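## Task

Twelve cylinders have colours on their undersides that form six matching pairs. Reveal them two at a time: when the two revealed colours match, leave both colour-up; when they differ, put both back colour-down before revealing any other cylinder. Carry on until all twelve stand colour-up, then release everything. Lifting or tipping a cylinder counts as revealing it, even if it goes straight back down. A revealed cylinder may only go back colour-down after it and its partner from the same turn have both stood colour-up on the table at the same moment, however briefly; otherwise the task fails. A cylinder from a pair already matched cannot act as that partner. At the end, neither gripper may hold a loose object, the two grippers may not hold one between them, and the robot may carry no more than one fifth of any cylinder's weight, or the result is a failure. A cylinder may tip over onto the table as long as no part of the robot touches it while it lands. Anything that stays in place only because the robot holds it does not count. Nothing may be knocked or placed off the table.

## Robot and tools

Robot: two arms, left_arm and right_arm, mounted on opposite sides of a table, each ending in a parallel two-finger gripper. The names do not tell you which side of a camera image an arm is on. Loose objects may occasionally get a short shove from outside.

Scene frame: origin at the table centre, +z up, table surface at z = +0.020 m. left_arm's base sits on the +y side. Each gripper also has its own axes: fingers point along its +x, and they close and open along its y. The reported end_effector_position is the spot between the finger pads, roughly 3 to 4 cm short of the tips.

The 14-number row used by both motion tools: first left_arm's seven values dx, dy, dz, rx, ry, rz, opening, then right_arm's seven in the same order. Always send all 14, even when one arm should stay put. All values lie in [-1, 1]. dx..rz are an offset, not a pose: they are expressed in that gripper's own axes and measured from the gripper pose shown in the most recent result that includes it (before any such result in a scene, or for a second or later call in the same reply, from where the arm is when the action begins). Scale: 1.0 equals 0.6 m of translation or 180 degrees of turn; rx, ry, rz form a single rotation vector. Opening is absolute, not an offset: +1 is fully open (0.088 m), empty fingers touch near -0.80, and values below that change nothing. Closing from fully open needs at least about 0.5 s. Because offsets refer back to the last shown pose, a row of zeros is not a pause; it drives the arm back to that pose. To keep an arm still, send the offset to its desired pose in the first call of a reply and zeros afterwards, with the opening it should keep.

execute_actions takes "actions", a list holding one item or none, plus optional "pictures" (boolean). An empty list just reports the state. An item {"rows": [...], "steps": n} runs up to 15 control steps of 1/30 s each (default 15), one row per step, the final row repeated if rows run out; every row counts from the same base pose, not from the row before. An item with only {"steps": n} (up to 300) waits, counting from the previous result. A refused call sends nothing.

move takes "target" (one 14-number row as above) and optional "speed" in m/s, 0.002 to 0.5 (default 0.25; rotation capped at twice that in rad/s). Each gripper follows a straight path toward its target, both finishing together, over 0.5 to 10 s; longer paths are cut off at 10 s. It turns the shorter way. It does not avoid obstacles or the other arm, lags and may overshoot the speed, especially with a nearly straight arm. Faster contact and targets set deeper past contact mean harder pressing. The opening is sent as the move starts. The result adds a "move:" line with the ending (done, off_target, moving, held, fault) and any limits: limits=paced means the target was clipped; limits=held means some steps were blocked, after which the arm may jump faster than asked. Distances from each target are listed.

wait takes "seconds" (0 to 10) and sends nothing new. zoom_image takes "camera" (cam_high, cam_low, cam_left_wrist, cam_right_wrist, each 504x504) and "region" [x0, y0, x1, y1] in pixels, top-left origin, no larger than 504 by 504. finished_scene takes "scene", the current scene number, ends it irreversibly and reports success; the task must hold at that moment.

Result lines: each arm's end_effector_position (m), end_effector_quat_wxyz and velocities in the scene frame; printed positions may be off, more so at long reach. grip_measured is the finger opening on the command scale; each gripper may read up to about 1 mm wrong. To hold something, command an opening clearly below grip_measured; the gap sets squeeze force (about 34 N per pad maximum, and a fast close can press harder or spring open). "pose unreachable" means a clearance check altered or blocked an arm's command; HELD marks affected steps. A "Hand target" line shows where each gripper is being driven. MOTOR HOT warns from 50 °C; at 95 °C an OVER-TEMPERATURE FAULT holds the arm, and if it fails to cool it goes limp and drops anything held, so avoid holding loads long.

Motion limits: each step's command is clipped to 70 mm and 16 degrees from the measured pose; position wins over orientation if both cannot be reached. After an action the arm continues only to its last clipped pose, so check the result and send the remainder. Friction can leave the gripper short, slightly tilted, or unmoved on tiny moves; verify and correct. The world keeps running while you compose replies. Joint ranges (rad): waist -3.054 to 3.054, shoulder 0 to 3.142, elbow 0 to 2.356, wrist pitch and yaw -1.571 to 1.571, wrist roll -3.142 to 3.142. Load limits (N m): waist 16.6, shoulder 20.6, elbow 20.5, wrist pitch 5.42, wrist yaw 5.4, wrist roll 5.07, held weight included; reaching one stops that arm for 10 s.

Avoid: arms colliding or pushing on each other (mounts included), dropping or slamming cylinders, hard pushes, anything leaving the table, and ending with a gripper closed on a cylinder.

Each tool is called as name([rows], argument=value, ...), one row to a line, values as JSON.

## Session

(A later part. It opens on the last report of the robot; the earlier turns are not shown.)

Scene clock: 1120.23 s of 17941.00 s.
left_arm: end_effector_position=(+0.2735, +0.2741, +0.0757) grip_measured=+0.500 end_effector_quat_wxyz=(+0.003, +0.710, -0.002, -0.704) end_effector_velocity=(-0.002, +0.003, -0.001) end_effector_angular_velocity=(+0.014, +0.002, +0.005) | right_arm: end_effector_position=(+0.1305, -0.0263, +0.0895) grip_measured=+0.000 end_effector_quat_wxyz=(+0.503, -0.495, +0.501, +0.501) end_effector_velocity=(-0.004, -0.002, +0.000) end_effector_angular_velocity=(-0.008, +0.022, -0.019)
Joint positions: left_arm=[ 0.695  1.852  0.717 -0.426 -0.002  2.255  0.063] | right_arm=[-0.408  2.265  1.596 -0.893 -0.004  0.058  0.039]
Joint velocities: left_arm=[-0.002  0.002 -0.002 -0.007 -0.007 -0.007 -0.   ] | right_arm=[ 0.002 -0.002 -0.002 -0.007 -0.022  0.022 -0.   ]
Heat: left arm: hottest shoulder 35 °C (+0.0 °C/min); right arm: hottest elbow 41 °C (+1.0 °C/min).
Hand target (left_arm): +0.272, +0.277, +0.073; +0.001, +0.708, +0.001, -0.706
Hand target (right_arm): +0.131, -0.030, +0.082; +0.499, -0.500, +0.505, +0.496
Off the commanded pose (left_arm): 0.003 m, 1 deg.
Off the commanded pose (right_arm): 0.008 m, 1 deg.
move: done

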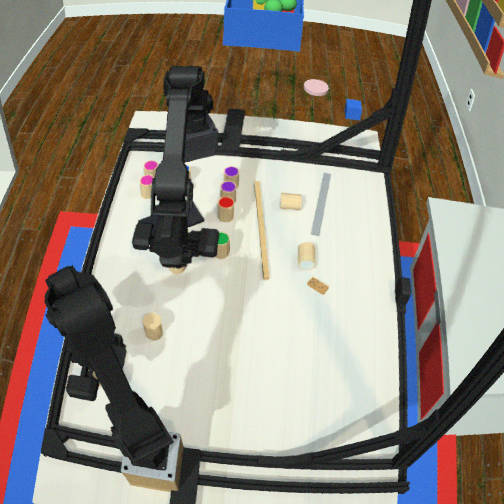

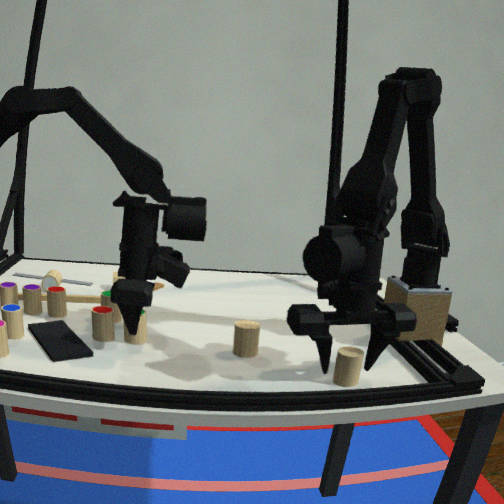

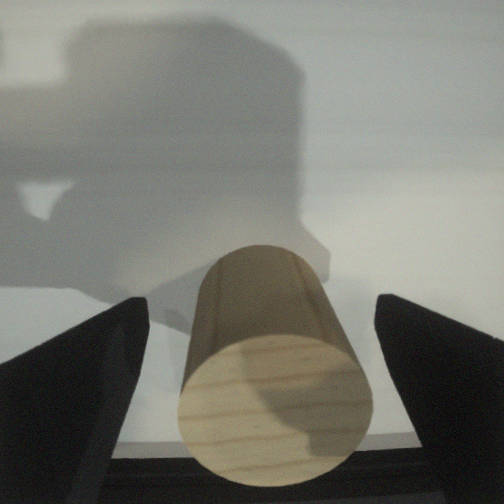

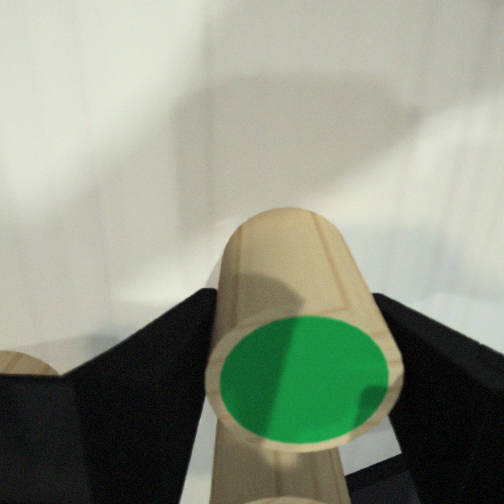

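execute_actions([
  {"rows":[[0,0,0,0,0,0,0.5,0,0,0,0,0,0,0.5]],"steps":10},
], pictures=false)

execute_actions([
  {"steps":50},
], pictures=false)

execute_actions([
  {"rows":[[0,0,0,0,0,0,-0.4,0,0,0,0,0,0,0.5]],"steps":7},
], pictures=false)

execute_actions([
  {"rows":[[-0.015,0,0,0,0,0,-0.4,-0.015,0,0,0,0,0,0.5],[-0.03,0,0,0,0,0,-0.4,-0.03,0,0,0,0,0,0.5],[-0.045,0,0,0,0,0,-0.4,-0.045,0,0,0,0,0,0.5],[-0.06,0,0,0,0,0,-0.4,-0.06,0,0,0,0,0,0.5],[-0.075,0,0,0,0,0,-0.4,-0.075,0,0,0,0,0,0.5],[-0.09,0,0,0,0,0,-0.4,-0.09,0,0,0,0,0,0.5],[-0.105,0,0,0,0,0,-0.4,-0.105,0,0,0,0,0,0.5],[-0.12,0,0,0,0,0,-0.4,-0.12,0,0,0,0,0,0.5]],"steps":10},
], pictures=false)

move(target=[-0.315,0.412,0.2525,0,0,0.506,-0.4,-0.271,0.006,-0.133,0,-0.499,0,0.5], speed=0.4)

execute_actions([
  {"rows":[[0,0,0,0,0,0,-0.4,0,0,0,0,0,0,0.5]],"steps":2},
], pictures=false)

Scene clock: 1134.40 s of 17941.00 s.
left_arm: end_effector_position=(+0.2732, +0.2746, +0.0750) grip_measured=+0.500 end_effector_quat_wxyz=(+0.002, +0.710, -0.001, -0.705) end_effector_velocity=(-0.001, +0.004, -0.001) end_effector_angular_velocity=(+0.014, +0.002, -0.005) | right_arm: end_effector_position=(+0.1306, -0.0269, +0.0882) grip_measured=+0.475 end_effector_quat_wxyz=(+0.503, -0.496, +0.502, +0.500) end_effector_velocity=(+0.000, -0.002, +0.000) end_effector_angular_velocity=(-0.008, +0.007, +0.005)
Joint positions: left_arm=[ 0.695  1.854  0.716 -0.424 -0.002  2.256  0.063] | right_arm=[-0.408  2.268  1.595 -0.892 -0.004  0.058  0.062]
Joint velocities: left_arm=[ 0.002 -0.002 -0.007 -0.007 -0.007  0.007 -0.   ] | right_arm=[-0.002 -0.002 -0.002 -0.007 -0.007 -0.007  0.004]
Heat: left arm: hottest shoulder 34 °C (-2.0 °C/min); right arm: hottest elbow 40 °C (-1.0 °C/min).
Hand target (left_arm): +0.273, +0.274, +0.076; +0.003, +0.710, -0.002, -0.704
Hand target (right_arm): +0.131, -0.026, +0.089; +0.503, -0.495, +0.501, +0.501
Off the commanded pose (left_arm): 0.001 m, 0 deg.
Off the commanded pose (right_arm): 0.001 m, 0 deg.
Steps of this call (steps 1 to 415: nothing new was sent; steps 416 to 425: all 10 steps of this action). Readings (end_effector_position):
416: left_arm (+0.2732, +0.2746, +0.0750) | right_arm (+0.1306, -0.0269, +0.0882)
417: left_arm (+0.2732, +0.2746, +0.0750) | right_arm (+0.1306, -0.0269, +0.0882)
419: left_arm (+0.2732, +0.2746, +0.0750) | right_arm (+0.1306, -0.0269, +0.0882)
423: left_arm (+0.2732, +0.2746, +0.0750) | right_arm (+0.1305, -0.0269, +0.0882)
425: the state above

Scene clock: 1136.07 s of 17941.00 s.
left_arm: end_effector_position=(+0.2732, +0.2746, +0.0750) grip_measured=+0.500 end_effector_quat_wxyz=(+0.002, +0.710, -0.001, -0.705) end_effector_velocity=(-0.003, +0.004, +0.000) end_effector_angular_velocity=(+0.021, +0.008, +0.020) | right_arm: end_effector_position=(+0.1306, -0.0269, +0.0882) grip_measured=+0.500 end_effector_quat_wxyz=(+0.503, -0.496, +0.502, +0.500) end_effector_velocity=(+0.000, -0.003, +0.003) end_effector_angular_velocity=(-0.013, +0.007, +0.005)
Joint positions: left_arm=[ 0.695  1.854  0.716 -0.424 -0.002  2.255  0.063] | right_arm=[-0.408  2.268  1.595 -0.892 -0.004  0.058  0.064]
Joint velocities: left_arm=[-0.002 -0.002 -0.002 -0.022 -0.007 -0.022 -0.   ] | right_arm=[-0.002 -0.007  0.002 -0.022 -0.007 -0.007 -0.   ]
Heat: left arm: hottest shoulder 34 °C (-2.0 °C/min); right arm: hottest elbow 40 °C (+0.0 °C/min).
Hand target (left_arm): +0.273, +0.274, +0.076; +0.003, +0.710, -0.002, -0.704
Hand target (right_arm): +0.131, -0.026, +0.089; +0.503, -0.495, +0.501, +0.501
Off the commanded pose (left_arm): 0.001 m, 0 deg.
Off the commanded pose (right_arm): 0.001 m, 0 deg.
Steps of this call (steps 1 to 50: nothing new was sent). Readings (end_effector_position):
1: left_arm (+0.2732, +0.2746, +0.0750) | right_arm (+0.1305, -0.0269, +0.0882)
2: left_arm (+0.2732, +0.2746, +0.0750) | right_arm (+0.1305, -0.0269, +0.0882)
4: left_arm (+0.2732, +0.2746, +0.0750) | right_arm (+0.1306, -0.0269, +0.0882)
8: left_arm (+0.2732, +0.2746, +0.0750) | right_arm (+0.1306, -0.0269, +0.0882)
50: the state above

Scene clock: 1136.30 s of 17941.00 s.
left_arm: end_effector_position=(+0.2731, +0.2747, +0.0750) grip_measured=+0.009 end_effector_quat_wxyz=(+0.002, +0.710, -0.001, -0.705) end_effector_velocity=(-0.000, +0.003, +0.000) end_effector_angular_velocity=(+0.010, -0.001, +0.010) | right_arm: end_effector_position=(+0.1306, -0.0269, +0.0882) grip_measured=+0.500 end_effector_quat_wxyz=(+0.503, -0.496, +0.502, +0.500) end_effector_velocity=(-0.000, -0.001, +0.002) end_effector_angular_velocity=(-0.003, +0.007, +0.020)
Joint positions: left_arm=[ 0.695  1.854  0.716 -0.425 -0.002  2.256  0.039] | right_arm=[-0.408  2.268  1.595 -0.892 -0.004  0.058  0.064]
Joint velocities: left_arm=[ 0.002 -0.002 -0.002 -0.007 -0.007 -0.007 -0.   ] | right_arm=[-0.002 -0.002  0.002 -0.007 -0.007 -0.022 -0.   ]
Heat: left arm: hottest shoulder 34 °C (-2.0 °C/min); right arm: hottest elbow 40 °C (+0.0 °C/min).
Hand target (left_arm): +0.273, +0.275, +0.075; +0.002, +0.710, -0.001, -0.705
Hand target (right_arm): +0.131, -0.027, +0.088; +0.503, -0.496, +0.502, +0.500
Off the commanded pose (left_arm): 0.000 m, 0 deg.
Off the commanded pose (right_arm): 0.000 m, 0 deg.
Steps of this call (steps 1 to 7: all 7 steps of this action). Readings (end_effector_position):
1: left_arm (+0.2732, +0.2746, +0.0750) | right_arm (+0.1306, -0.0269, +0.0882)
2: left_arm (+0.2732, +0.2746, +0.0750) | right_arm (+0.1306, -0.0269, +0.0882)
4: left_arm (+0.2732, +0.2746, +0.0750) | right_arm (+0.1306, -0.0269, +0.0882)
7: the state above

Scene clock: 1136.63 s of 17941.00 s.
left_arm: end_effector_position=(+0.2714, +0.2769, +0.1299) grip_measured=+0.009 end_effector_quat_wxyz=(+0.000, +0.708, +0.001, -0.706) end_effector_velocity=(+0.035, -0.041, +0.184) end_effector_angular_velocity=(-0.190, -0.165, +0.010) | right_arm: end_effector_position=(+0.1309, -0.0328, +0.1348) grip_measured=+0.500 end_effector_quat_wxyz=(+0.495, -0.504, +0.509, +0.492) end_effector_velocity=(-0.005, +0.064, +0.239) end_effector_angular_velocity=(+0.373, +0.026, +0.024)
Joint positions: left_arm=[ 0.695  1.677  0.794 -0.687 -0.002  2.256  0.039] | right_arm=[-0.408  2.208  1.691 -1.081 -0.004  0.058  0.064]
Joint velocities: left_arm=[ 0.002 -0.491  0.354 -0.593 -0.007 -0.007 -0.   ] | right_arm=[ 0.002 -0.335  0.442 -0.403 -0.007 -0.022 -0.   ]
Heat: left arm: hottest shoulder 35 °C (-1.0 °C/min); right arm: hottest elbow 40 °C (+0.0 °C/min).
Hand target (left_arm): +0.272, +0.275, +0.146; +0.003, +0.710, -0.002, -0.704
Hand target (right_arm): +0.130, -0.028, +0.159; +0.503, -0.495, +0.501, +0.501
Off the commanded pose (left_arm): 0.017 m, 0 deg.
Off the commanded pose (right_arm): 0.026 m, 2 deg.
Steps of this call (steps 1 to 10: all 10 steps of this action). Readings (end_effector_position):
1: left_arm (+0.2727, +0.2752, +0.0755) | right_arm (+0.1306, -0.0274, +0.0883)
2: left_arm (+0.2714, +0.2768, +0.0775) | right_arm (+0.1307, -0.0292, +0.0890)
4: left_arm (+0.2682, +0.2807, +0.0858) | right_arm (+0.1309, -0.0337, +0.0936)
8: left_arm (+0.2694, +0.2792, +0.1156) | right_arm (+0.1310, -0.0359, +0.1183)
10: the state above

Scene clock: 1139.60 s of 17941.00 s.
left_arm: end_effector_position=(+0.1190, +0.0326, +0.3242) grip_measured=+0.008 end_effector_quat_wxyz=(+0.501, +0.498, -0.497, -0.504) end_effector_velocity=(+0.000, -0.000, +0.004) end_effector_angular_velocity=(-0.012, +0.007, +0.005) | right_arm: end_effector_position=(+0.1265, -0.1076, +0.3219) grip_measured=+0.500 end_effector_quat_wxyz=(+0.705, +0.001, +0.002, +0.709) end_effector_velocity=(-0.000, -0.001, -0.002) end_effector_angular_velocity=(-0.007, -0.008, +0.005)
Joint positions: left_arm=[0.032 1.639 0.63  1.006 0.026 1.561 0.039] | right_arm=[-0.327  1.109  0.355  0.752  0.125  0.005  0.064]
Joint velocities: left_arm=[-0.002 -0.002  0.002  0.007 -0.007 -0.007 -0.   ] | right_arm=[-0.002 -0.002 -0.002 -0.007 -0.007 -0.007 -0.   ]
Heat: left arm: hottest shoulder 34 °C (-2.0 °C/min); right arm: hottest elbow 40 °C (+0.0 °C/min).
Hand target (left_arm): +0.118, +0.030, +0.329; +0.505, +0.493, -0.501, -0.500
Hand target (right_arm): +0.126, -0.109, +0.319; +0.706, -0.002, +0.003, +0.709
Off the commanded pose (left_arm): 0.005 m, 1 deg.
Off the commanded pose (right_arm): 0.004 m, 1 deg.
move: done

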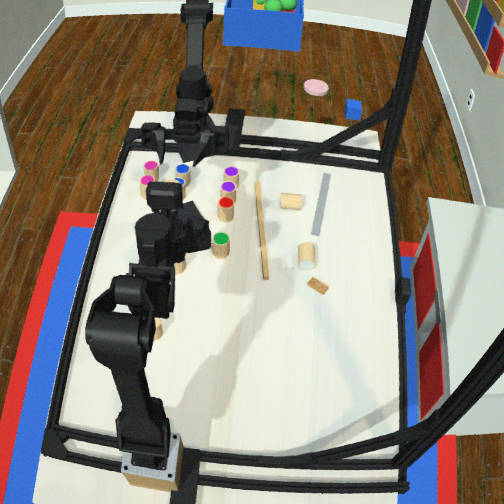

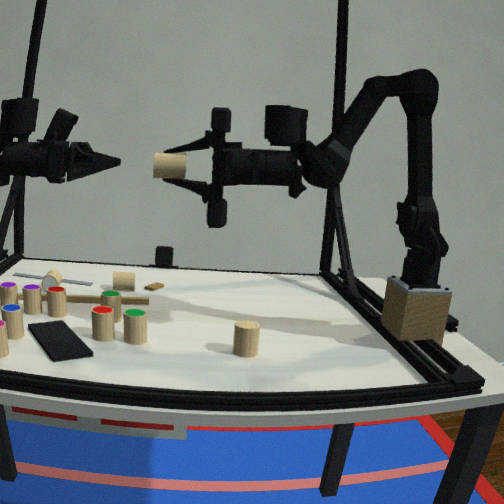

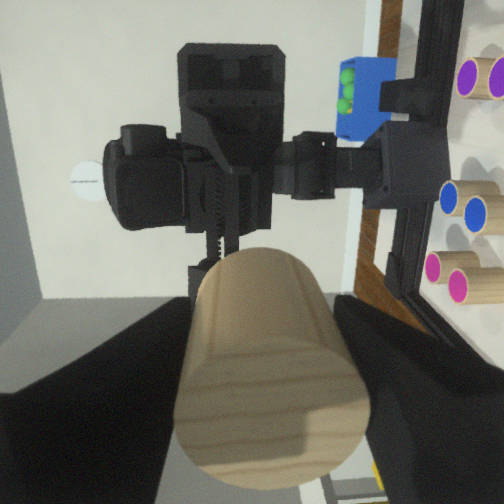

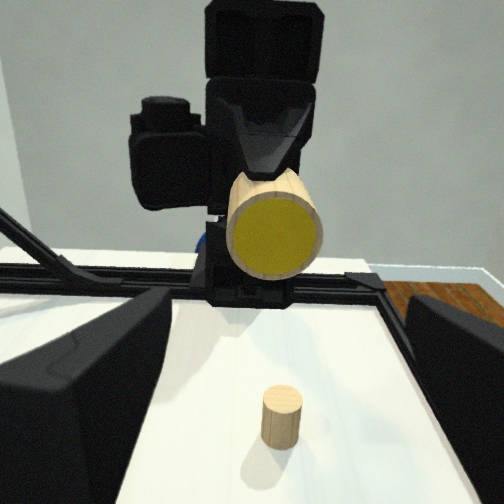

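Scene clock: 1139.67 s of 17941.00 s.
left_arm: end_effector_position=(+0.1190, +0.0326, +0.3243) grip_measured=+0.008 end_effector_quat_wxyz=(+0.501, +0.498, -0.498, -0.504) end_effector_velocity=(+0.002, +0.001, -0.005) end_effector_angular_velocity=(+0.022, +0.008, +0.020) | right_arm: end_effector_position=(+0.1265, -0.1076, +0.3220) grip_measured=+0.500 end_effector_quat_wxyz=(+0.705, +0.001, +0.002, +0.709) end_effector_velocity=(-0.002, -0.001, -0.002) end_effector_angular_velocity=(-0.007, -0.008, +0.020)
Joint positions: left_arm=[0.032 1.639 0.63  1.006 0.026 1.561 0.039] | right_arm=[-0.327  1.109  0.355  0.753  0.125  0.005  0.064]
Joint velocities: left_arm=[-0.002 -0.002 -0.002 -0.022 -0.022 -0.007 -0.   ] | right_arm=[-0.002 -0.002 -0.002 -0.007 -0.022 -0.007 -0.   ]
Heat: left arm: hottest shoulder 34 °C (-2.0 °C/min); right arm: hottest elbow 40 °C (+0.0 °C/min).
Hand target (left_arm): +0.119, +0.033, +0.324; +0.501, +0.498, -0.498, -0.504
Hand target (right_arm): +0.126, -0.108, +0.322; +0.705, +0.001, +0.002, +0.709
Off the commanded pose (left_arm): 0.000 m, 0 deg.
Off the commanded pose (right_arm): 0.000 m, 0 deg.
Steps of this call (steps 1 to 2: all 2 steps of this action). Readings (end_effector_position):
1: left_arm (+0.1190, +0.0326, +0.3243) | right_arm (+0.1265, -0.1076, +0.3220)
2: the state above

move(target=[0,0,0,0,0,0,-0.4,0.1553,0.003,-0.001,0,0,0,0.5], speed=0.15)

execute_actions([
  {"rows":[[0,0,0,0,0,0,-0.4,0,0,0,0,0,0,-0.4]],"steps":7},
], pictures=false)

execute_actions([
  {"rows":[[0,0,0,0,0,0,0.5,0,0,0,0,0,0,-0.4],[0,0,0,0,0,0,0.5,0,0,0,0,0,0,-0.4],[0,0,0,0,0,0,0.5,0,0,0,0,0,0,-0.4],[-0.01,0,0,0,0,0,0.5,-0.01,0,0,0,0,0,-0.4],[-0.02,0,0,0,0,0,0.5,-0.02,0,0,0,0,0,-0.4],[-0.03,0,0,0,0,0,0.5,-0.03,0,0,0,0,0,-0.4],[-0.04,0,0,0,0,0,0.5,-0.04,0,0,0,0,0,-0.4],[-0.05,0,0,0,0,0,0.5,-0.05,0,0,0,0,0,-0.4]],"steps":8},
], pictures=false)

move(target=[-0.1245,-0.302,-0.066,0,0,-0.498,0.5,-0.163,0.15,-0.262,0,0.5,0,-0.4], speed=0.4)

Scene clock: 1151.37 s of 17941.00 s.
left_arm: end_effector_position=(+0.1190, +0.0326, +0.3237) grip_measured=+0.008 end_effector_quat_wxyz=(+0.501, +0.498, -0.497, -0.504) end_effector_velocity=(+0.000, +0.001, -0.002) end_effector_angular_velocity=(+0.007, +0.007, +0.005) | right_arm: end_effector_position=(+0.1246, -0.0179, +0.3202) grip_measured=+0.500 end_effector_quat_wxyz=(+0.706, +0.000, +0.003, +0.709) end_effector_velocity=(-0.000, +0.001, -0.002) end_effector_angular_velocity=(-0.007, -0.008, +0.005)
Joint positions: left_arm=[0.032 1.64  0.629 1.006 0.026 1.561 0.039] | right_arm=[-0.361  1.535  0.645  0.886  0.091  0.005  0.064]
Joint velocities: left_arm=[-0.002 -0.002 -0.002 -0.007 -0.007 -0.007 -0.   ] | right_arm=[-0.002  0.002  0.002 -0.007 -0.007 -0.007  0.   ]
Heat: left arm: hottest shoulder 35 °C (-1.0 °C/min); right arm: hottest elbow 40 °C (+0.0 °C/min).
Hand target (left_arm): +0.119, +0.033, +0.324; +0.501, +0.498, -0.498, -0.504
Hand target (right_arm): +0.125, -0.014, +0.321; +0.705, +0.001, +0.002, +0.709
Off the commanded pose (left_arm): 0.001 m, 0 deg.
Off the commanded pose (right_arm): 0.004 m, 0 deg.
move: done

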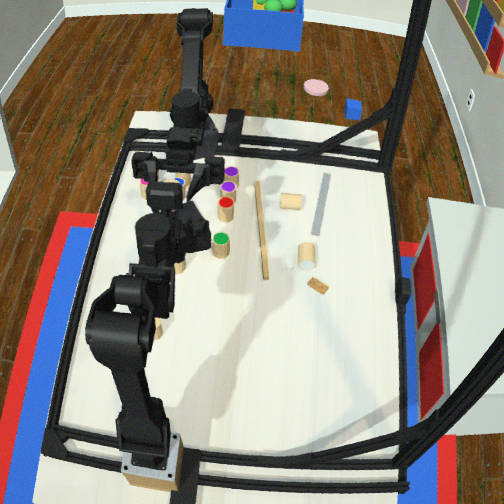

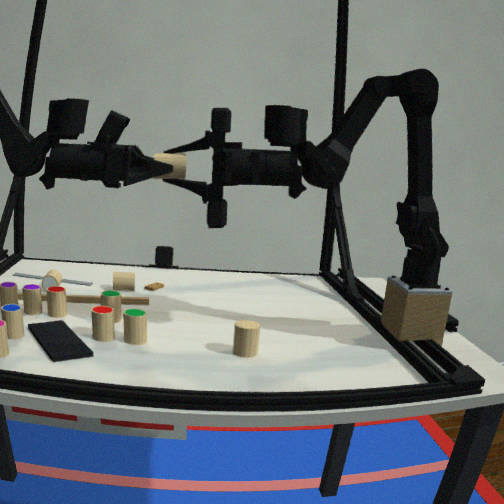

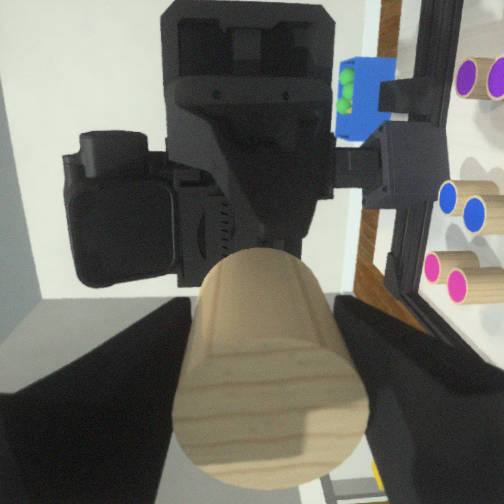

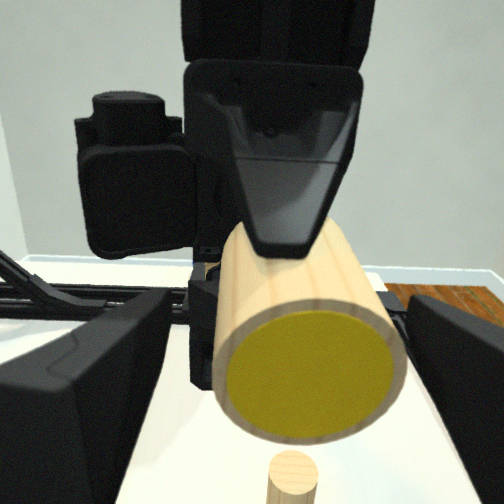

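Scene clock: 1151.60 s of 17941.00 s.
left_arm: end_effector_position=(+0.1186, +0.0326, +0.3237) grip_measured=+0.008 end_effector_quat_wxyz=(+0.500, +0.498, -0.498, -0.505) end_effector_velocity=(-0.000, +0.002, -0.007) end_effector_angular_velocity=(+0.027, +0.008, +0.005) | right_arm: end_effector_position=(+0.1249, -0.0178, +0.3202) grip_measured=+0.004 end_effector_quat_wxyz=(+0.706, +0.000, +0.003, +0.708) end_effector_velocity=(-0.000, -0.000, -0.005) end_effector_angular_velocity=(-0.022, -0.009, +0.015)
Joint positions: left_arm=[0.032 1.64  0.629 1.006 0.027 1.561 0.039] | right_arm=[-0.362  1.535  0.645  0.886  0.093  0.005  0.039]
Joint velocities: left_arm=[-0.002 -0.002 -0.007 -0.022 -0.007 -0.007  0.   ] | right_arm=[-0.007 -0.002 -0.002 -0.022 -0.022 -0.007 -0.   ]
Heat: left arm: hottest shoulder 35 °C (-1.0 °C/min); right arm: hottest elbow 40 °C (+0.0 °C/min).
Hand target (left_arm): +0.119, +0.033, +0.324; +0.501, +0.498, -0.497, -0.504
Hand target (right_arm): +0.125, -0.018, +0.320; +0.706, +0.000, +0.003, +0.708
Off the commanded pose (left_arm): 0.000 m, 0 deg.
Off the commanded pose (right_arm): 0.000 m, 0 deg.
Steps of this call (steps 1 to 7: all 7 steps of this action). Readings (end_effector_position):
1: left_arm (+0.1190, +0.0326, +0.3237) | right_arm (+0.1246, -0.0178, +0.3202)
2: left_arm (+0.1190, +0.0326, +0.3237) | right_arm (+0.1246, -0.0178, +0.3202)
4: left_arm (+0.1190, +0.0326, +0.3237) | right_arm (+0.1246, -0.0178, +0.3202)
7: the state above

Scene clock: 1151.87 s of 17941.00 s.
left_arm: end_effector_position=(+0.1183, +0.0457, +0.3215) grip_measured=+0.468 end_effector_quat_wxyz=(+0.499, +0.499, -0.496, -0.506) end_effector_velocity=(-0.005, +0.143, -0.013) end_effector_angular_velocity=(+0.037, +0.008, -0.010) | right_arm: end_effector_position=(+0.1252, -0.0301, +0.3156) grip_measured=+0.004 end_effector_quat_wxyz=(+0.706, -0.004, +0.007, +0.708) end_effector_velocity=(+0.000, -0.144, -0.026) end_effector_angular_velocity=(-0.066, -0.015, +0.000)
Joint positions: left_arm=[0.032 1.595 0.577 1.006 0.027 1.561 0.062] | right_arm=[-0.359  1.492  0.596  0.88   0.095  0.005  0.039]
Joint velocities: left_arm=[-0.002 -0.51  -0.554  0.007  0.007 -0.007  0.018] | right_arm=[ 0.051 -0.545 -0.545 -0.066  0.051 -0.007 -0.   ]
Heat: left arm: hottest shoulder 35 °C (-1.0 °C/min); right arm: hottest elbow 40 °C (+0.0 °C/min).
Hand target (left_arm): +0.119, +0.060, +0.323; +0.500, +0.498, -0.498, -0.505
Hand target (right_arm): +0.125, -0.045, +0.319; +0.706, +0.001, +0.003, +0.708
Off the commanded pose (left_arm): 0.017 m, 0 deg.
Off the commanded pose (right_arm): 0.018 m, 1 deg.
Steps of this call (steps 1 to 8: all 8 steps of this action). Readings (end_effector_position):
1: left_arm (+0.1186, +0.0326, +0.3237) | right_arm (+0.1249, -0.0178, +0.3202)
2: left_arm (+0.1186, +0.0326, +0.3237) | right_arm (+0.1249, -0.0178, +0.3202)
4: left_arm (+0.1186, +0.0330, +0.3234) | right_arm (+0.1249, -0.0180, +0.3199)
8: the state above

Scene clock: 1154.73 s of 17941.00 s.
left_arm: end_effector_position=(+0.1550, +0.1364, +0.1404) grip_measured=+0.500 end_effector_quat_wxyz=(-0.000, +0.703, +0.000, -0.711) end_effector_velocity=(+0.003, -0.000, +0.003) end_effector_angular_velocity=(+0.010, -0.021, +0.005) | right_arm: end_effector_position=(+0.0369, -0.1434, +0.1614) grip_measured=+0.001 end_effector_quat_wxyz=(+0.499, -0.498, +0.506, +0.497) end_effector_velocity=(-0.004, +0.003, +0.005) end_effector_angular_velocity=(+0.004, +0.025, -0.010)
Joint positions: left_arm=[ 0.14   1.947  1.194 -0.82   0.011  1.703  0.063] | right_arm=[-0.098  1.83   1.245 -0.991 -0.009  0.368  0.039]
Joint velocities: left_arm=[-0.002  0.002  0.017 -0.022 -0.022 -0.007 -0.   ] | right_arm=[-0.002 -0.002  0.017 -0.007 -0.022  0.007 -0.   ]
Heat: left arm: hottest shoulder 35 °C (-1.0 °C/min); right arm: hottest elbow 40 °C (-1.0 °C/min).
Hand target (left_arm): +0.157, +0.134, +0.140; -0.001, +0.704, +0.001, -0.710
Hand target (right_arm): +0.035, -0.142, +0.160; +0.497, -0.499, +0.508, +0.496
Off the commanded pose (left_arm): 0.003 m, 0 deg.
Off the commanded pose (right_arm): 0.003 m, 1 deg.
move: done

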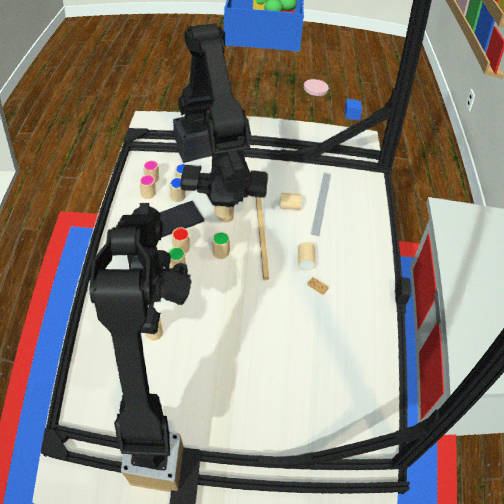

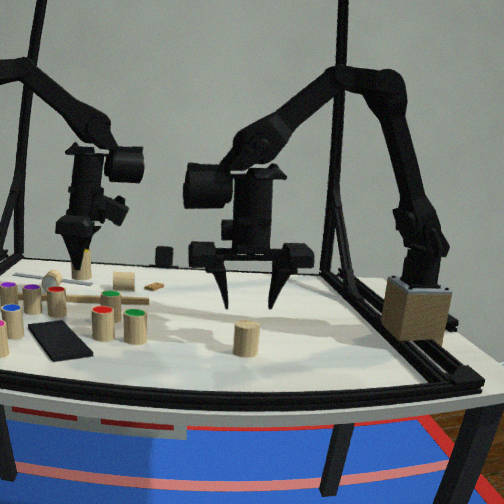

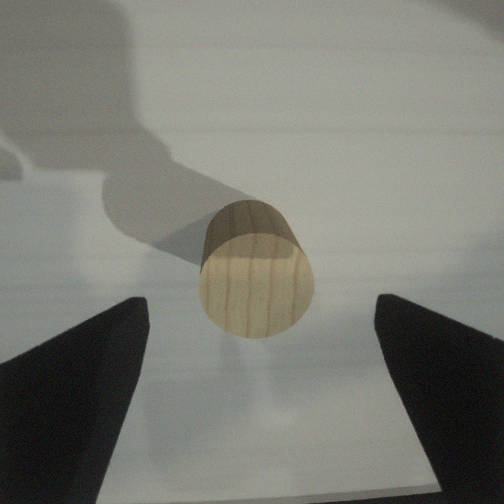

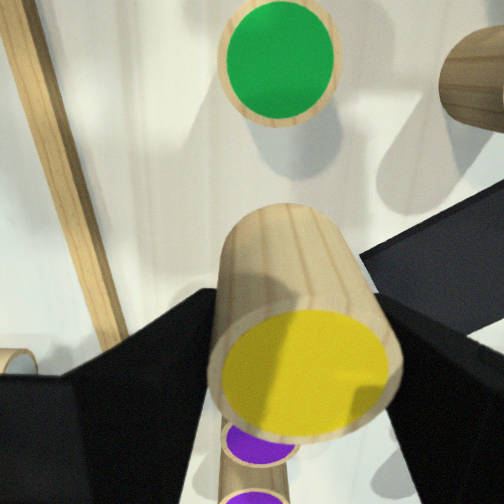

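move(target=[0.1057,-0.003,-0.004,0,0,0,0.5,0.137,0.005,0.001,0,0.001,0,-0.4], speed=0.1)

Scene clock: 1162.33 s of 17941.00 s.
left_arm: end_effector_position=(+0.1562, +0.1356, +0.0800) grip_measured=+0.500 end_effector_quat_wxyz=(+0.003, +0.704, -0.003, -0.711) end_effector_velocity=(-0.003, -0.003, -0.000) end_effector_angular_velocity=(-0.008, +0.006, -0.000) | right_arm: end_effector_position=(+0.0337, -0.1400, +0.0848) grip_measured=+0.000 end_effector_quat_wxyz=(+0.500, -0.494, +0.504, +0.502) end_effector_velocity=(+0.003, -0.001, +0.000) end_effector_angular_velocity=(-0.004, -0.009, +0.005)
Joint positions: left_arm=[ 0.143  2.079  1.104 -0.588  0.011  1.706  0.063] | right_arm=[-0.093  1.973  1.097 -0.687 -0.01   0.373  0.039]
Joint velocities: left_arm=[-0.007  0.002  0.002  0.007  0.007 -0.007  0.   ] | right_arm=[-0.002 -0.002 -0.002 -0.007  0.007 -0.007 -0.   ]
Heat: left arm: hottest shoulder 35 °C (-1.0 °C/min); right arm: hottest elbow 40 °C (-1.0 °C/min).
Hand target (left_arm): +0.157, +0.139, +0.077; -0.000, +0.703, +0.000, -0.711
Hand target (right_arm): +0.034, -0.144, +0.079; +0.498, -0.499, +0.507, +0.497
Off the commanded pose (left_arm): 0.004 m, 1 deg.
Off the commanded pose (right_arm): 0.007 m, 1 deg.
move: done

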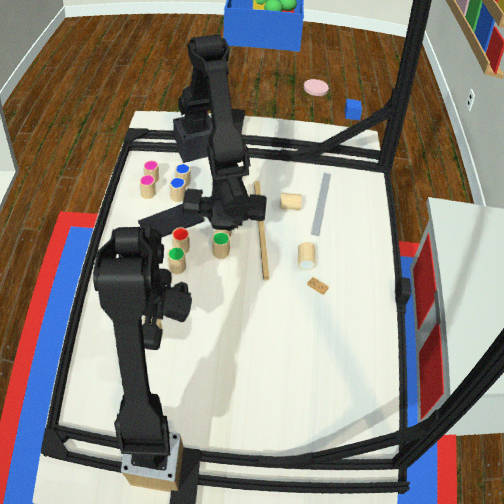

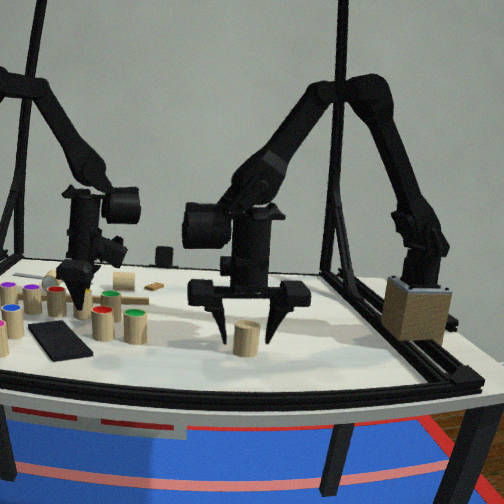

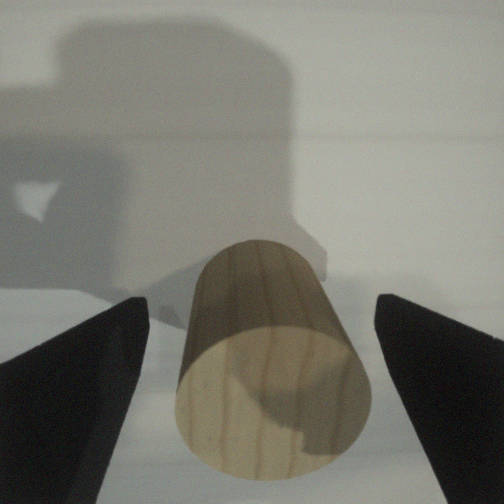

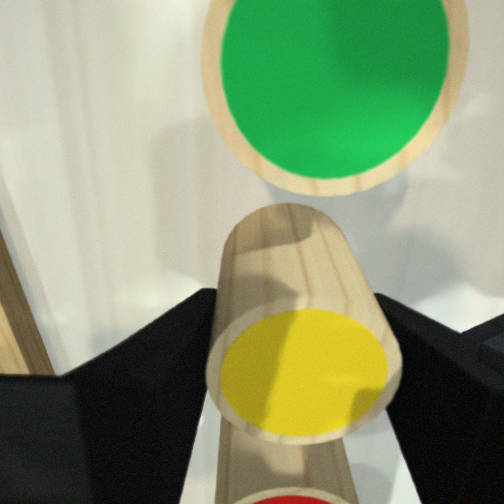

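execute_actions([
  {"rows":[[0,0,0,0,0,0,-0.4,0,0,0,0,0,0,0.5]],"steps":7},
], pictures=false)

execute_actions([
  {"rows":[[-0.015,0,0,0,0,0,-0.4,-0.015,0,0,0,0,0,0.5],[-0.03,0,0,0,0,0,-0.4,-0.03,0,0,0,0,0,0.5],[-0.045,0,0,0,0,0,-0.4,-0.045,0,0,0,0,0,0.5],[-0.06,0,0,0,0,0,-0.4,-0.06,0,0,0,0,0,0.5],[-0.075,0,0,0,0,0,-0.4,-0.075,0,0,0,0,0,0.5],[-0.09,0,0,0,0,0,-0.4,-0.09,0,0,0,0,0,0.5],[-0.105,0,0,0,0,0,-0.4,-0.105,0,0,0,0,0,0.5],[-0.12,0,0,0,0,0,-0.4,-0.12,0,0,0,0,0,0.5]],"steps":10},
], pictures=false)

move(target=[-0.302,0.182,0.061,0,0,0.5,-0.4,-0.28,-0.153,0.057,0,-0.499,0,0.5], speed=0.4)

execute_actions([
  {"rows":[[0,0,0,0,0,0,-0.4,0,0,0,0,0,0,0.5]],"steps":2},
], pictures=false)

Scene clock: 1172.70 s of 17941.00 s.
left_arm: end_effector_position=(+0.1562, +0.1359, +0.0795) grip_measured=+0.015 end_effector_quat_wxyz=(+0.002, +0.704, -0.003, -0.711) end_effector_velocity=(+0.002, +0.002, +0.000) end_effector_angular_velocity=(+0.008, -0.006, +0.010) | right_arm: end_effector_position=(+0.0334, -0.1403, +0.0842) grip_measured=+0.418 end_effector_quat_wxyz=(+0.500, -0.494, +0.504, +0.502) end_effector_velocity=(+0.002, +0.000, +0.001) end_effector_angular_velocity=(+0.000, -0.008, -0.010)
Joint positions: left_arm=[ 0.143  2.081  1.103 -0.587  0.011  1.706  0.04 ] | right_arm=[-0.092  1.974  1.096 -0.685 -0.01   0.374  0.059]
Joint velocities: left_arm=[ 0.002 -0.002 -0.002 -0.007 -0.007 -0.007 -0.   ] | right_arm=[-0.002 -0.002  0.002 -0.007  0.007  0.007  0.175]
Heat: left arm: hottest shoulder 36 °C (+1.0 °C/min); right arm: hottest elbow 39 °C (-2.0 °C/min).
Hand target (left_arm): +0.156, +0.136, +0.080; +0.003, +0.704, -0.004, -0.711
Hand target (right_arm): +0.034, -0.140, +0.085; +0.500, -0.494, +0.504, +0.502
Off the commanded pose (left_arm): 0.001 m, 0 deg.
Off the commanded pose (right_arm): 0.001 m, 0 deg.
Steps of this call (steps 1 to 304: nothing new was sent; steps 305 to 311: all 7 steps of this action). Readings (end_effector_position):
305: left_arm (+0.1562, +0.1359, +0.0795) | right_arm (+0.0334, -0.1403, +0.0842)
306: left_arm (+0.1562, +0.1359, +0.0795) | right_arm (+0.0334, -0.1403, +0.0842)
308: left_arm (+0.1562, +0.1359, +0.0795) | right_arm (+0.0334, -0.1403, +0.0842)
311: the state above

Scene clock: 1173.03 s of 17941.00 s.
left_arm: end_effector_position=(+0.1556, +0.1402, +0.1333) grip_measured=+0.015 end_effector_quat_wxyz=(-0.003, +0.703, +0.002, -0.711) end_effector_velocity=(+0.012, -0.068, +0.212) end_effector_angular_velocity=(-0.333, -0.067, +0.005) | right_arm: end_effector_position=(+0.0349, -0.1442, +0.1364) grip_measured=+0.497 end_effector_quat_wxyz=(+0.497, -0.500, +0.507, +0.496) end_effector_velocity=(-0.026, +0.066, +0.221) end_effector_angular_velocity=(+0.346, +0.140, -0.010)
Joint positions: left_arm=[ 0.143  1.954  1.171 -0.797  0.011  1.706  0.04 ] | right_arm=[-0.092  1.871  1.191 -0.902 -0.01   0.374  0.063]
Joint velocities: left_arm=[-0.002 -0.437  0.349 -0.447 -0.022 -0.007  0.   ] | right_arm=[-0.002 -0.398  0.437 -0.462 -0.007  0.007  0.001]
Heat: left arm: hottest shoulder 36 °C (+1.0 °C/min); right arm: hottest elbow 39 °C (-2.0 °C/min).
Hand target (left_arm): +0.157, +0.137, +0.151; +0.003, +0.704, -0.004, -0.711
Hand target (right_arm): +0.034, -0.141, +0.155; +0.500, -0.493, +0.504, +0.502
Off the commanded pose (left_arm): 0.019 m, 1 deg.
Off the commanded pose (right_arm): 0.020 m, 1 deg.
Steps of this call (steps 1 to 10: all 10 steps of this action). Readings (end_effector_position):
1: left_arm (+0.1561, +0.1365, +0.0797) | right_arm (+0.0336, -0.1410, +0.0843)
2: left_arm (+0.1559, +0.1381, +0.0813) | right_arm (+0.0343, -0.1427, +0.0858)
4: left_arm (+0.1551, +0.1441, +0.0881) | right_arm (+0.0362, -0.1474, +0.0919)
8: left_arm (+0.1551, +0.1440, +0.1174) | right_arm (+0.0362, -0.1475, +0.1204)
10: the state above

Scene clock: 1175.97 s of 17941.00 s.
left_arm: end_effector_position=(+0.1215, +0.0290, +0.3313) grip_measured=+0.012 end_effector_quat_wxyz=(+0.502, +0.496, -0.499, -0.504) end_effector_velocity=(-0.000, +0.001, -0.002) end_effector_angular_velocity=(+0.002, +0.007, +0.005) | right_arm: end_effector_position=(+0.1260, -0.1083, +0.3256) grip_measured=+0.500 end_effector_quat_wxyz=(+0.706, +0.005, +0.000, +0.708) end_effector_velocity=(-0.001, -0.000, +0.004) end_effector_angular_velocity=(+0.022, -0.005, +0.015)
Joint positions: left_arm=[0.042 1.631 0.656 0.976 0.038 1.56  0.04 ] | right_arm=[-0.323  1.099  0.359  0.748  0.132  0.007  0.064]
Joint velocities: left_arm=[-0.002  0.002 -0.007  0.007 -0.007 -0.007 -0.   ] | right_arm=[-0.007 -0.002 -0.002  0.022 -0.022 -0.007 -0.   ]
Heat: left arm: hottest shoulder 36 °C (+1.0 °C/min); right arm: hottest elbow 39 °C (-2.0 °C/min).
Hand target (left_arm): +0.121, +0.030, +0.328; +0.501, +0.497, -0.497, -0.506
Hand target (right_arm): +0.126, -0.109, +0.319; +0.706, -0.002, +0.004, +0.709
Off the commanded pose (left_arm): 0.004 m, 0 deg.
Off the commanded pose (right_arm): 0.008 m, 1 deg.
move: done

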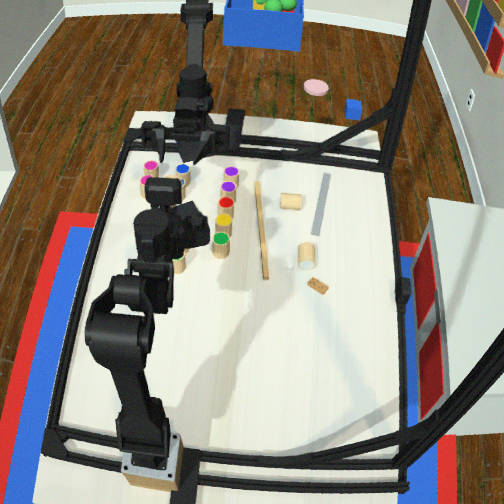

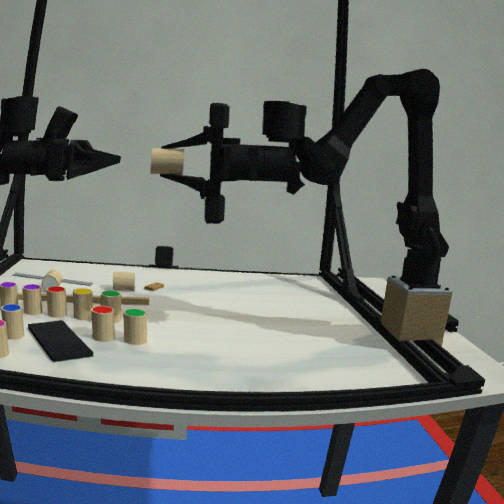

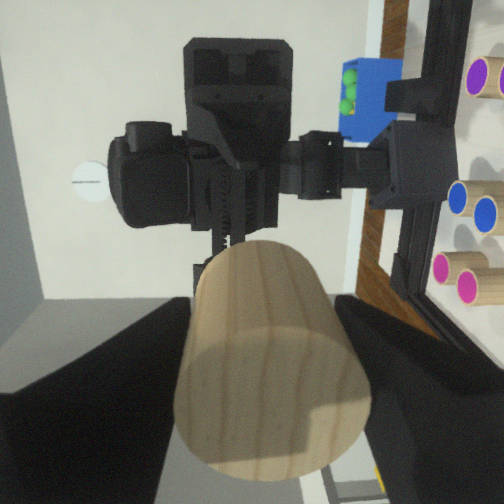

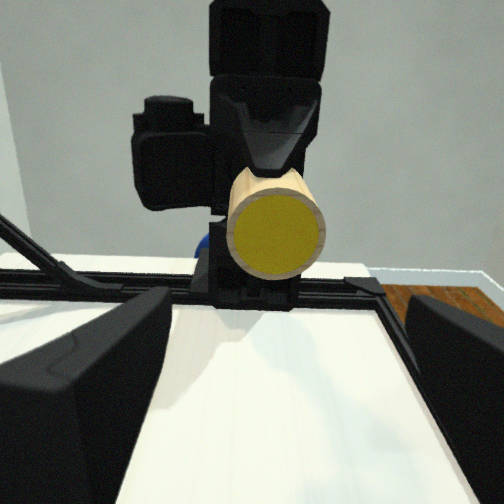

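Scene clock: 1176.03 s of 17941.00 s.
left_arm: end_effector_position=(+0.1215, +0.0290, +0.3314) grip_measured=+0.012 end_effector_quat_wxyz=(+0.502, +0.496, -0.499, -0.504) end_effector_velocity=(+0.000, -0.001, +0.002) end_effector_angular_velocity=(-0.007, -0.008, +0.005) | right_arm: end_effector_position=(+0.1260, -0.1083, +0.3256) grip_measured=+0.500 end_effector_quat_wxyz=(+0.706, +0.005, +0.000, +0.708) end_effector_velocity=(+0.004, -0.000, -0.005) end_effector_angular_velocity=(-0.022, -0.010, -0.015)
Joint positions: left_arm=[0.042 1.631 0.656 0.976 0.038 1.56  0.04 ] | right_arm=[-0.323  1.099  0.359  0.748  0.132  0.007  0.064]
Joint velocities: left_arm=[-0.002  0.002  0.002  0.007 -0.007  0.007 -0.001] | right_arm=[-0.007 -0.002 -0.002 -0.022  0.007 -0.007  0.   ]
Heat: left arm: hottest shoulder 36 °C (+1.0 °C/min); right arm: hottest elbow 39 °C (-2.0 °C/min).
Hand target (left_arm): +0.121, +0.029, +0.331; +0.502, +0.496, -0.499, -0.504
Hand target (right_arm): +0.126, -0.108, +0.326; +0.706, +0.005, +0.000, +0.708
Off the commanded pose (left_arm): 0.000 m, 0 deg.
Off the commanded pose (right_arm): 0.000 m, 0 deg.
Steps of this call (steps 1 to 2: all 2 steps of this action). Readings (end_effector_position):
1: left_arm (+0.1215, +0.0290, +0.3314) | right_arm (+0.1260, -0.1083, +0.3256)
2: the state above

move(target=[0,0,0,0,0,0,-0.4,0.150,0.001,0.0035,0,0.002,0,0.5], speed=0.15)

execute_actions([
  {"rows":[[0,0,0,0,0,0,-0.4,0,0,0,0,0,0,-0.4]],"steps":7},
], pictures=false)

execute_actions([
  {"rows":[[0,0,0,0,0,0,0.5,0,0,0,0,0,0,-0.4],[0,0,0,0,0,0,0.5,0,0,0,0,0,0,-0.4],[0,0,0,0,0,0,0.5,0,0,0,0,0,0,-0.4],[-0.01,0,0,0,0,0,0.5,-0.01,0,0,0,0,0,-0.4],[-0.02,0,0,0,0,0,0.5,-0.02,0,0,0,0,0,-0.4],[-0.03,0,0,0,0,0,0.5,-0.03,0,0,0,0,0,-0.4],[-0.04,0,0,0,0,0,0.5,-0.04,0,0,0,0,0,-0.4],[-0.05,0,0,0,0,0,0.5,-0.05,0,0,0,0,0,-0.4]],"steps":8},
], pictures=false)

move(target=[-0.33,-0.2,-0.1,0,0,-0.4,0.5,0.037,0.152,-0.32,0,0.5,0,-0.4], speed=0.4)

Scene clock: 1187.30 s of 17941.00 s.
left_arm: end_effector_position=(+0.1215, +0.0290, +0.3308) grip_measured=+0.010 end_effector_quat_wxyz=(+0.501, +0.496, -0.498, -0.504) end_effector_velocity=(+0.002, +0.001, -0.002) end_effector_angular_velocity=(+0.007, +0.008, +0.020) | right_arm: end_effector_position=(+0.1255, -0.0218, +0.3273) grip_measured=+0.500 end_effector_quat_wxyz=(+0.706, +0.002, +0.003, +0.708) end_effector_velocity=(+0.002, +0.001, -0.002) end_effector_angular_velocity=(-0.007, -0.008, -0.010)
Joint positions: left_arm=[0.042 1.632 0.655 0.975 0.038 1.56  0.039] | right_arm=[-0.362  1.5    0.645  0.854  0.093  0.007  0.064]
Joint velocities: left_arm=[-0.002 -0.002 -0.002 -0.007 -0.022 -0.007 -0.   ] | right_arm=[-0.002  0.002  0.002 -0.007  0.007 -0.007 -0.   ]
Heat: left arm: hottest shoulder 36 °C (+1.0 °C/min); right arm: hottest elbow 40 °C (+0.0 °C/min).
Hand target (left_arm): +0.121, +0.029, +0.331; +0.502, +0.496, -0.499, -0.504
Hand target (right_arm): +0.126, -0.018, +0.328; +0.706, +0.003, +0.002, +0.708
Off the commanded pose (left_arm): 0.001 m, 0 deg.
Off the commanded pose (right_arm): 0.004 m, 0 deg.
move: done

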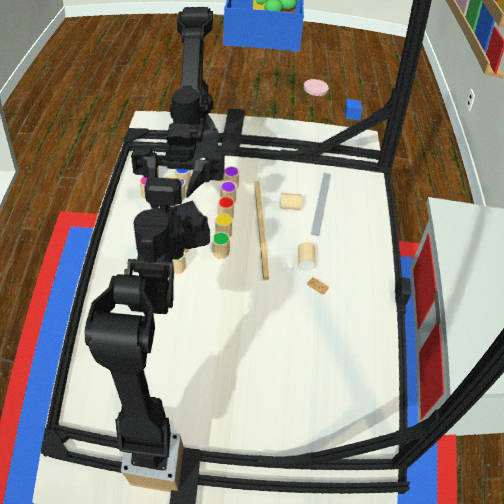

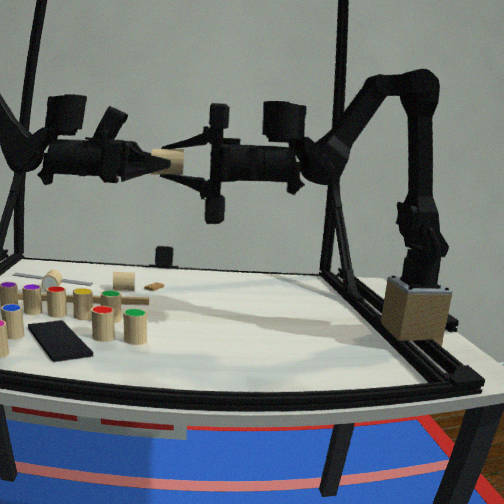

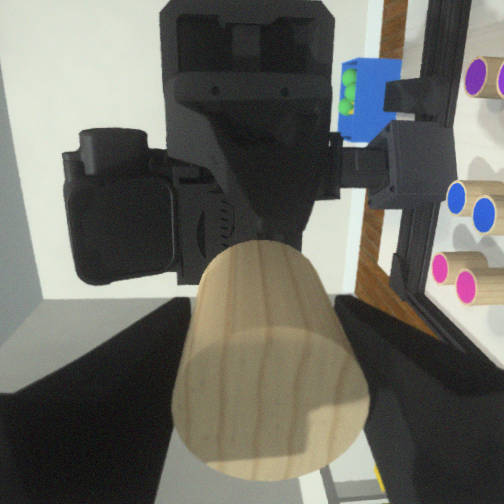

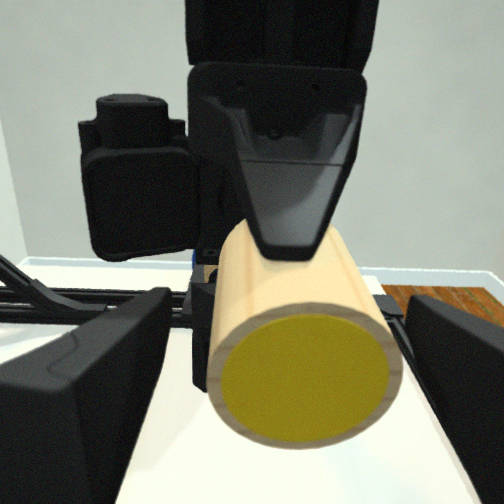

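Scene clock: 1187.53 s of 17941.00 s.
left_arm: end_effector_position=(+0.1215, +0.0290, +0.3308) grip_measured=+0.010 end_effector_quat_wxyz=(+0.501, +0.496, -0.498, -0.504) end_effector_velocity=(-0.002, +0.001, -0.002) end_effector_angular_velocity=(+0.007, +0.008, -0.010) | right_arm: end_effector_position=(+0.1254, -0.0218, +0.3273) grip_measured=+0.003 end_effector_quat_wxyz=(+0.706, +0.002, +0.003, +0.708) end_effector_velocity=(+0.002, -0.000, -0.002) end_effector_angular_velocity=(-0.007, +0.007, -0.000)
Joint positions: left_arm=[0.042 1.632 0.655 0.975 0.038 1.56  0.039] | right_arm=[-0.362  1.5    0.645  0.854  0.092  0.007  0.039]
Joint velocities: left_arm=[-0.002 -0.002 -0.002 -0.007  0.007 -0.007 -0.001] | right_arm=[-0.007 -0.002 -0.002 -0.007 -0.007  0.007  0.   ]
Heat: left arm: hottest shoulder 36 °C (+1.0 °C/min); right arm: hottest elbow 40 °C (+0.0 °C/min).
Hand target (left_arm): +0.121, +0.029, +0.331; +0.501, +0.496, -0.498, -0.504
Hand target (right_arm): +0.126, -0.022, +0.327; +0.706, +0.002, +0.003, +0.708
Off the commanded pose (left_arm): 0.000 m, 0 deg.
Off the commanded pose (right_arm): 0.000 m, 0 deg.
Steps of this call (steps 1 to 7: all 7 steps of this action). Readings (end_effector_position):
1: left_arm (+0.1215, +0.0290, +0.3308) | right_arm (+0.1255, -0.0218, +0.3273)
2: left_arm (+0.1215, +0.0290, +0.3308) | right_arm (+0.1255, -0.0218, +0.3273)
4: left_arm (+0.1215, +0.0290, +0.3308) | right_arm (+0.1255, -0.0218, +0.3273)
7: the state above

Scene clock: 1187.80 s of 17941.00 s.
left_arm: end_effector_position=(+0.1211, +0.0420, +0.3284) grip_measured=+0.468 end_effector_quat_wxyz=(+0.499, +0.498, -0.497, -0.506) end_effector_velocity=(-0.005, +0.141, -0.015) end_effector_angular_velocity=(+0.046, +0.009, +0.005) | right_arm: end_effector_position=(+0.1258, -0.0339, +0.3225) grip_measured=+0.003 end_effector_quat_wxyz=(+0.706, -0.003, +0.007, +0.708) end_effector_velocity=(+0.002, -0.139, -0.025) end_effector_angular_velocity=(-0.065, -0.029, -0.005)
Joint positions: left_arm=[0.042 1.587 0.603 0.975 0.038 1.56  0.062] | right_arm=[-0.36   1.457  0.597  0.845  0.095  0.007  0.039]
Joint velocities: left_arm=[-0.002 -0.51  -0.549 -0.007 -0.007 -0.007  0.018] | right_arm=[ 0.046 -0.545 -0.515 -0.095  0.051 -0.022 -0.   ]
Heat: left arm: hottest shoulder 36 °C (+1.0 °C/min); right arm: hottest elbow 40 °C (+0.0 °C/min).
Hand target (left_arm): +0.122, +0.057, +0.330; +0.501, +0.496, -0.498, -0.504
Hand target (right_arm): +0.125, -0.049, +0.326; +0.706, +0.002, +0.003, +0.708
Off the commanded pose (left_arm): 0.017 m, 0 deg.
Off the commanded pose (right_arm): 0.019 m, 1 deg.
Steps of this call (steps 1 to 8: all 8 steps of this action). Readings (end_effector_position):
1: left_arm (+0.1215, +0.0290, +0.3308) | right_arm (+0.1254, -0.0218, +0.3273)
2: left_arm (+0.1215, +0.0290, +0.3308) | right_arm (+0.1254, -0.0218, +0.3273)
4: left_arm (+0.1215, +0.0293, +0.3305) | right_arm (+0.1254, -0.0220, +0.3270)
8: the state above

Scene clock: 1190.90 s of 17941.00 s.
left_arm: end_effector_position=(+0.1789, +0.2554, +0.2075) grip_measured=+0.500 end_effector_quat_wxyz=(+0.106, +0.694, -0.107, -0.703) end_effector_velocity=(-0.002, +0.000, +0.001) end_effector_angular_velocity=(-0.000, +0.010, +0.003) | right_arm: end_effector_position=(+0.0361, -0.0269, +0.1348) grip_measured=+0.001 end_effector_quat_wxyz=(+0.499, -0.497, +0.505, +0.499) end_effector_velocity=(+0.002, -0.006, -0.004) end_effector_angular_velocity=(-0.032, -0.001, +0.005)
Joint positions: left_arm=[ 0.391  1.185  0.683 -0.791  0.123  1.937  0.063] | right_arm=[-0.191  2.27   1.795 -1.097 -0.008  0.275  0.039]
Joint velocities: left_arm=[-0.002 -0.002  0.002 -0.007  0.007 -0.007  0.   ] | right_arm=[-0.002  0.007 -0.002 -0.022 -0.007 -0.007 -0.   ]
Heat: left arm: hottest shoulder 35 °C (+0.0 °C/min); right arm: hottest elbow 40 °C (+0.0 °C/min).
Hand target (left_arm): +0.181, +0.253, +0.210; +0.108, +0.696, -0.109, -0.701
Hand target (right_arm): +0.034, -0.026, +0.131; +0.497, -0.498, +0.507, +0.497
Off the commanded pose (left_arm): 0.004 m, 0 deg.
Off the commanded pose (right_arm): 0.004 m, 1 deg.
move: done

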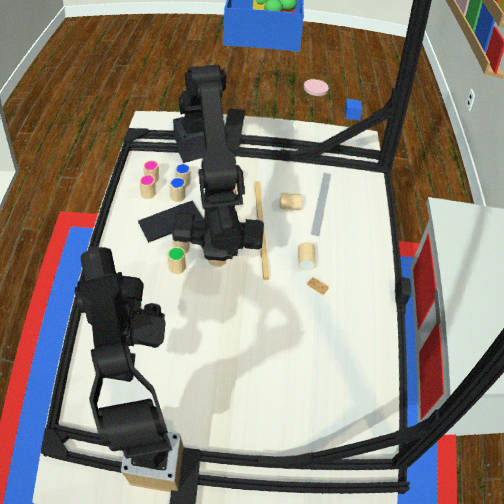

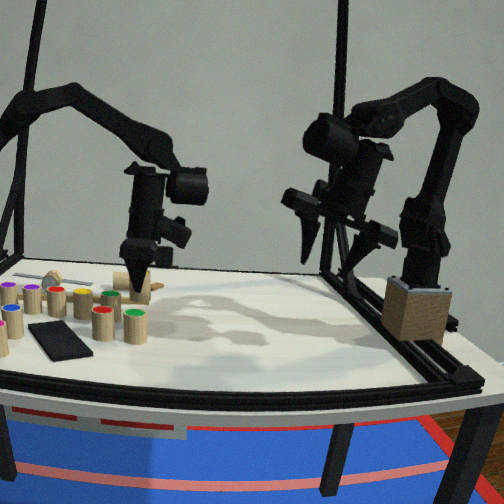

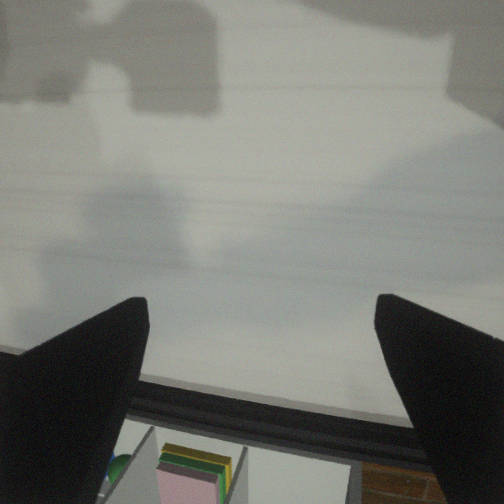

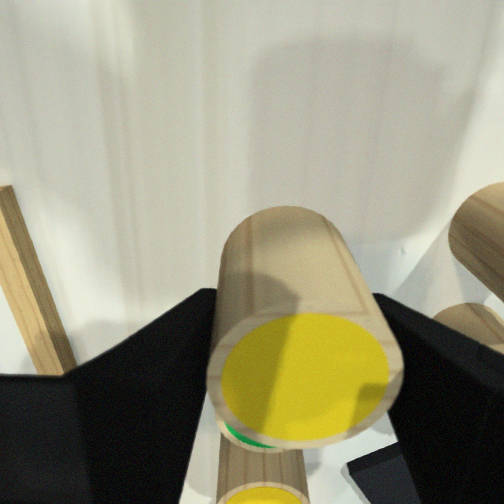

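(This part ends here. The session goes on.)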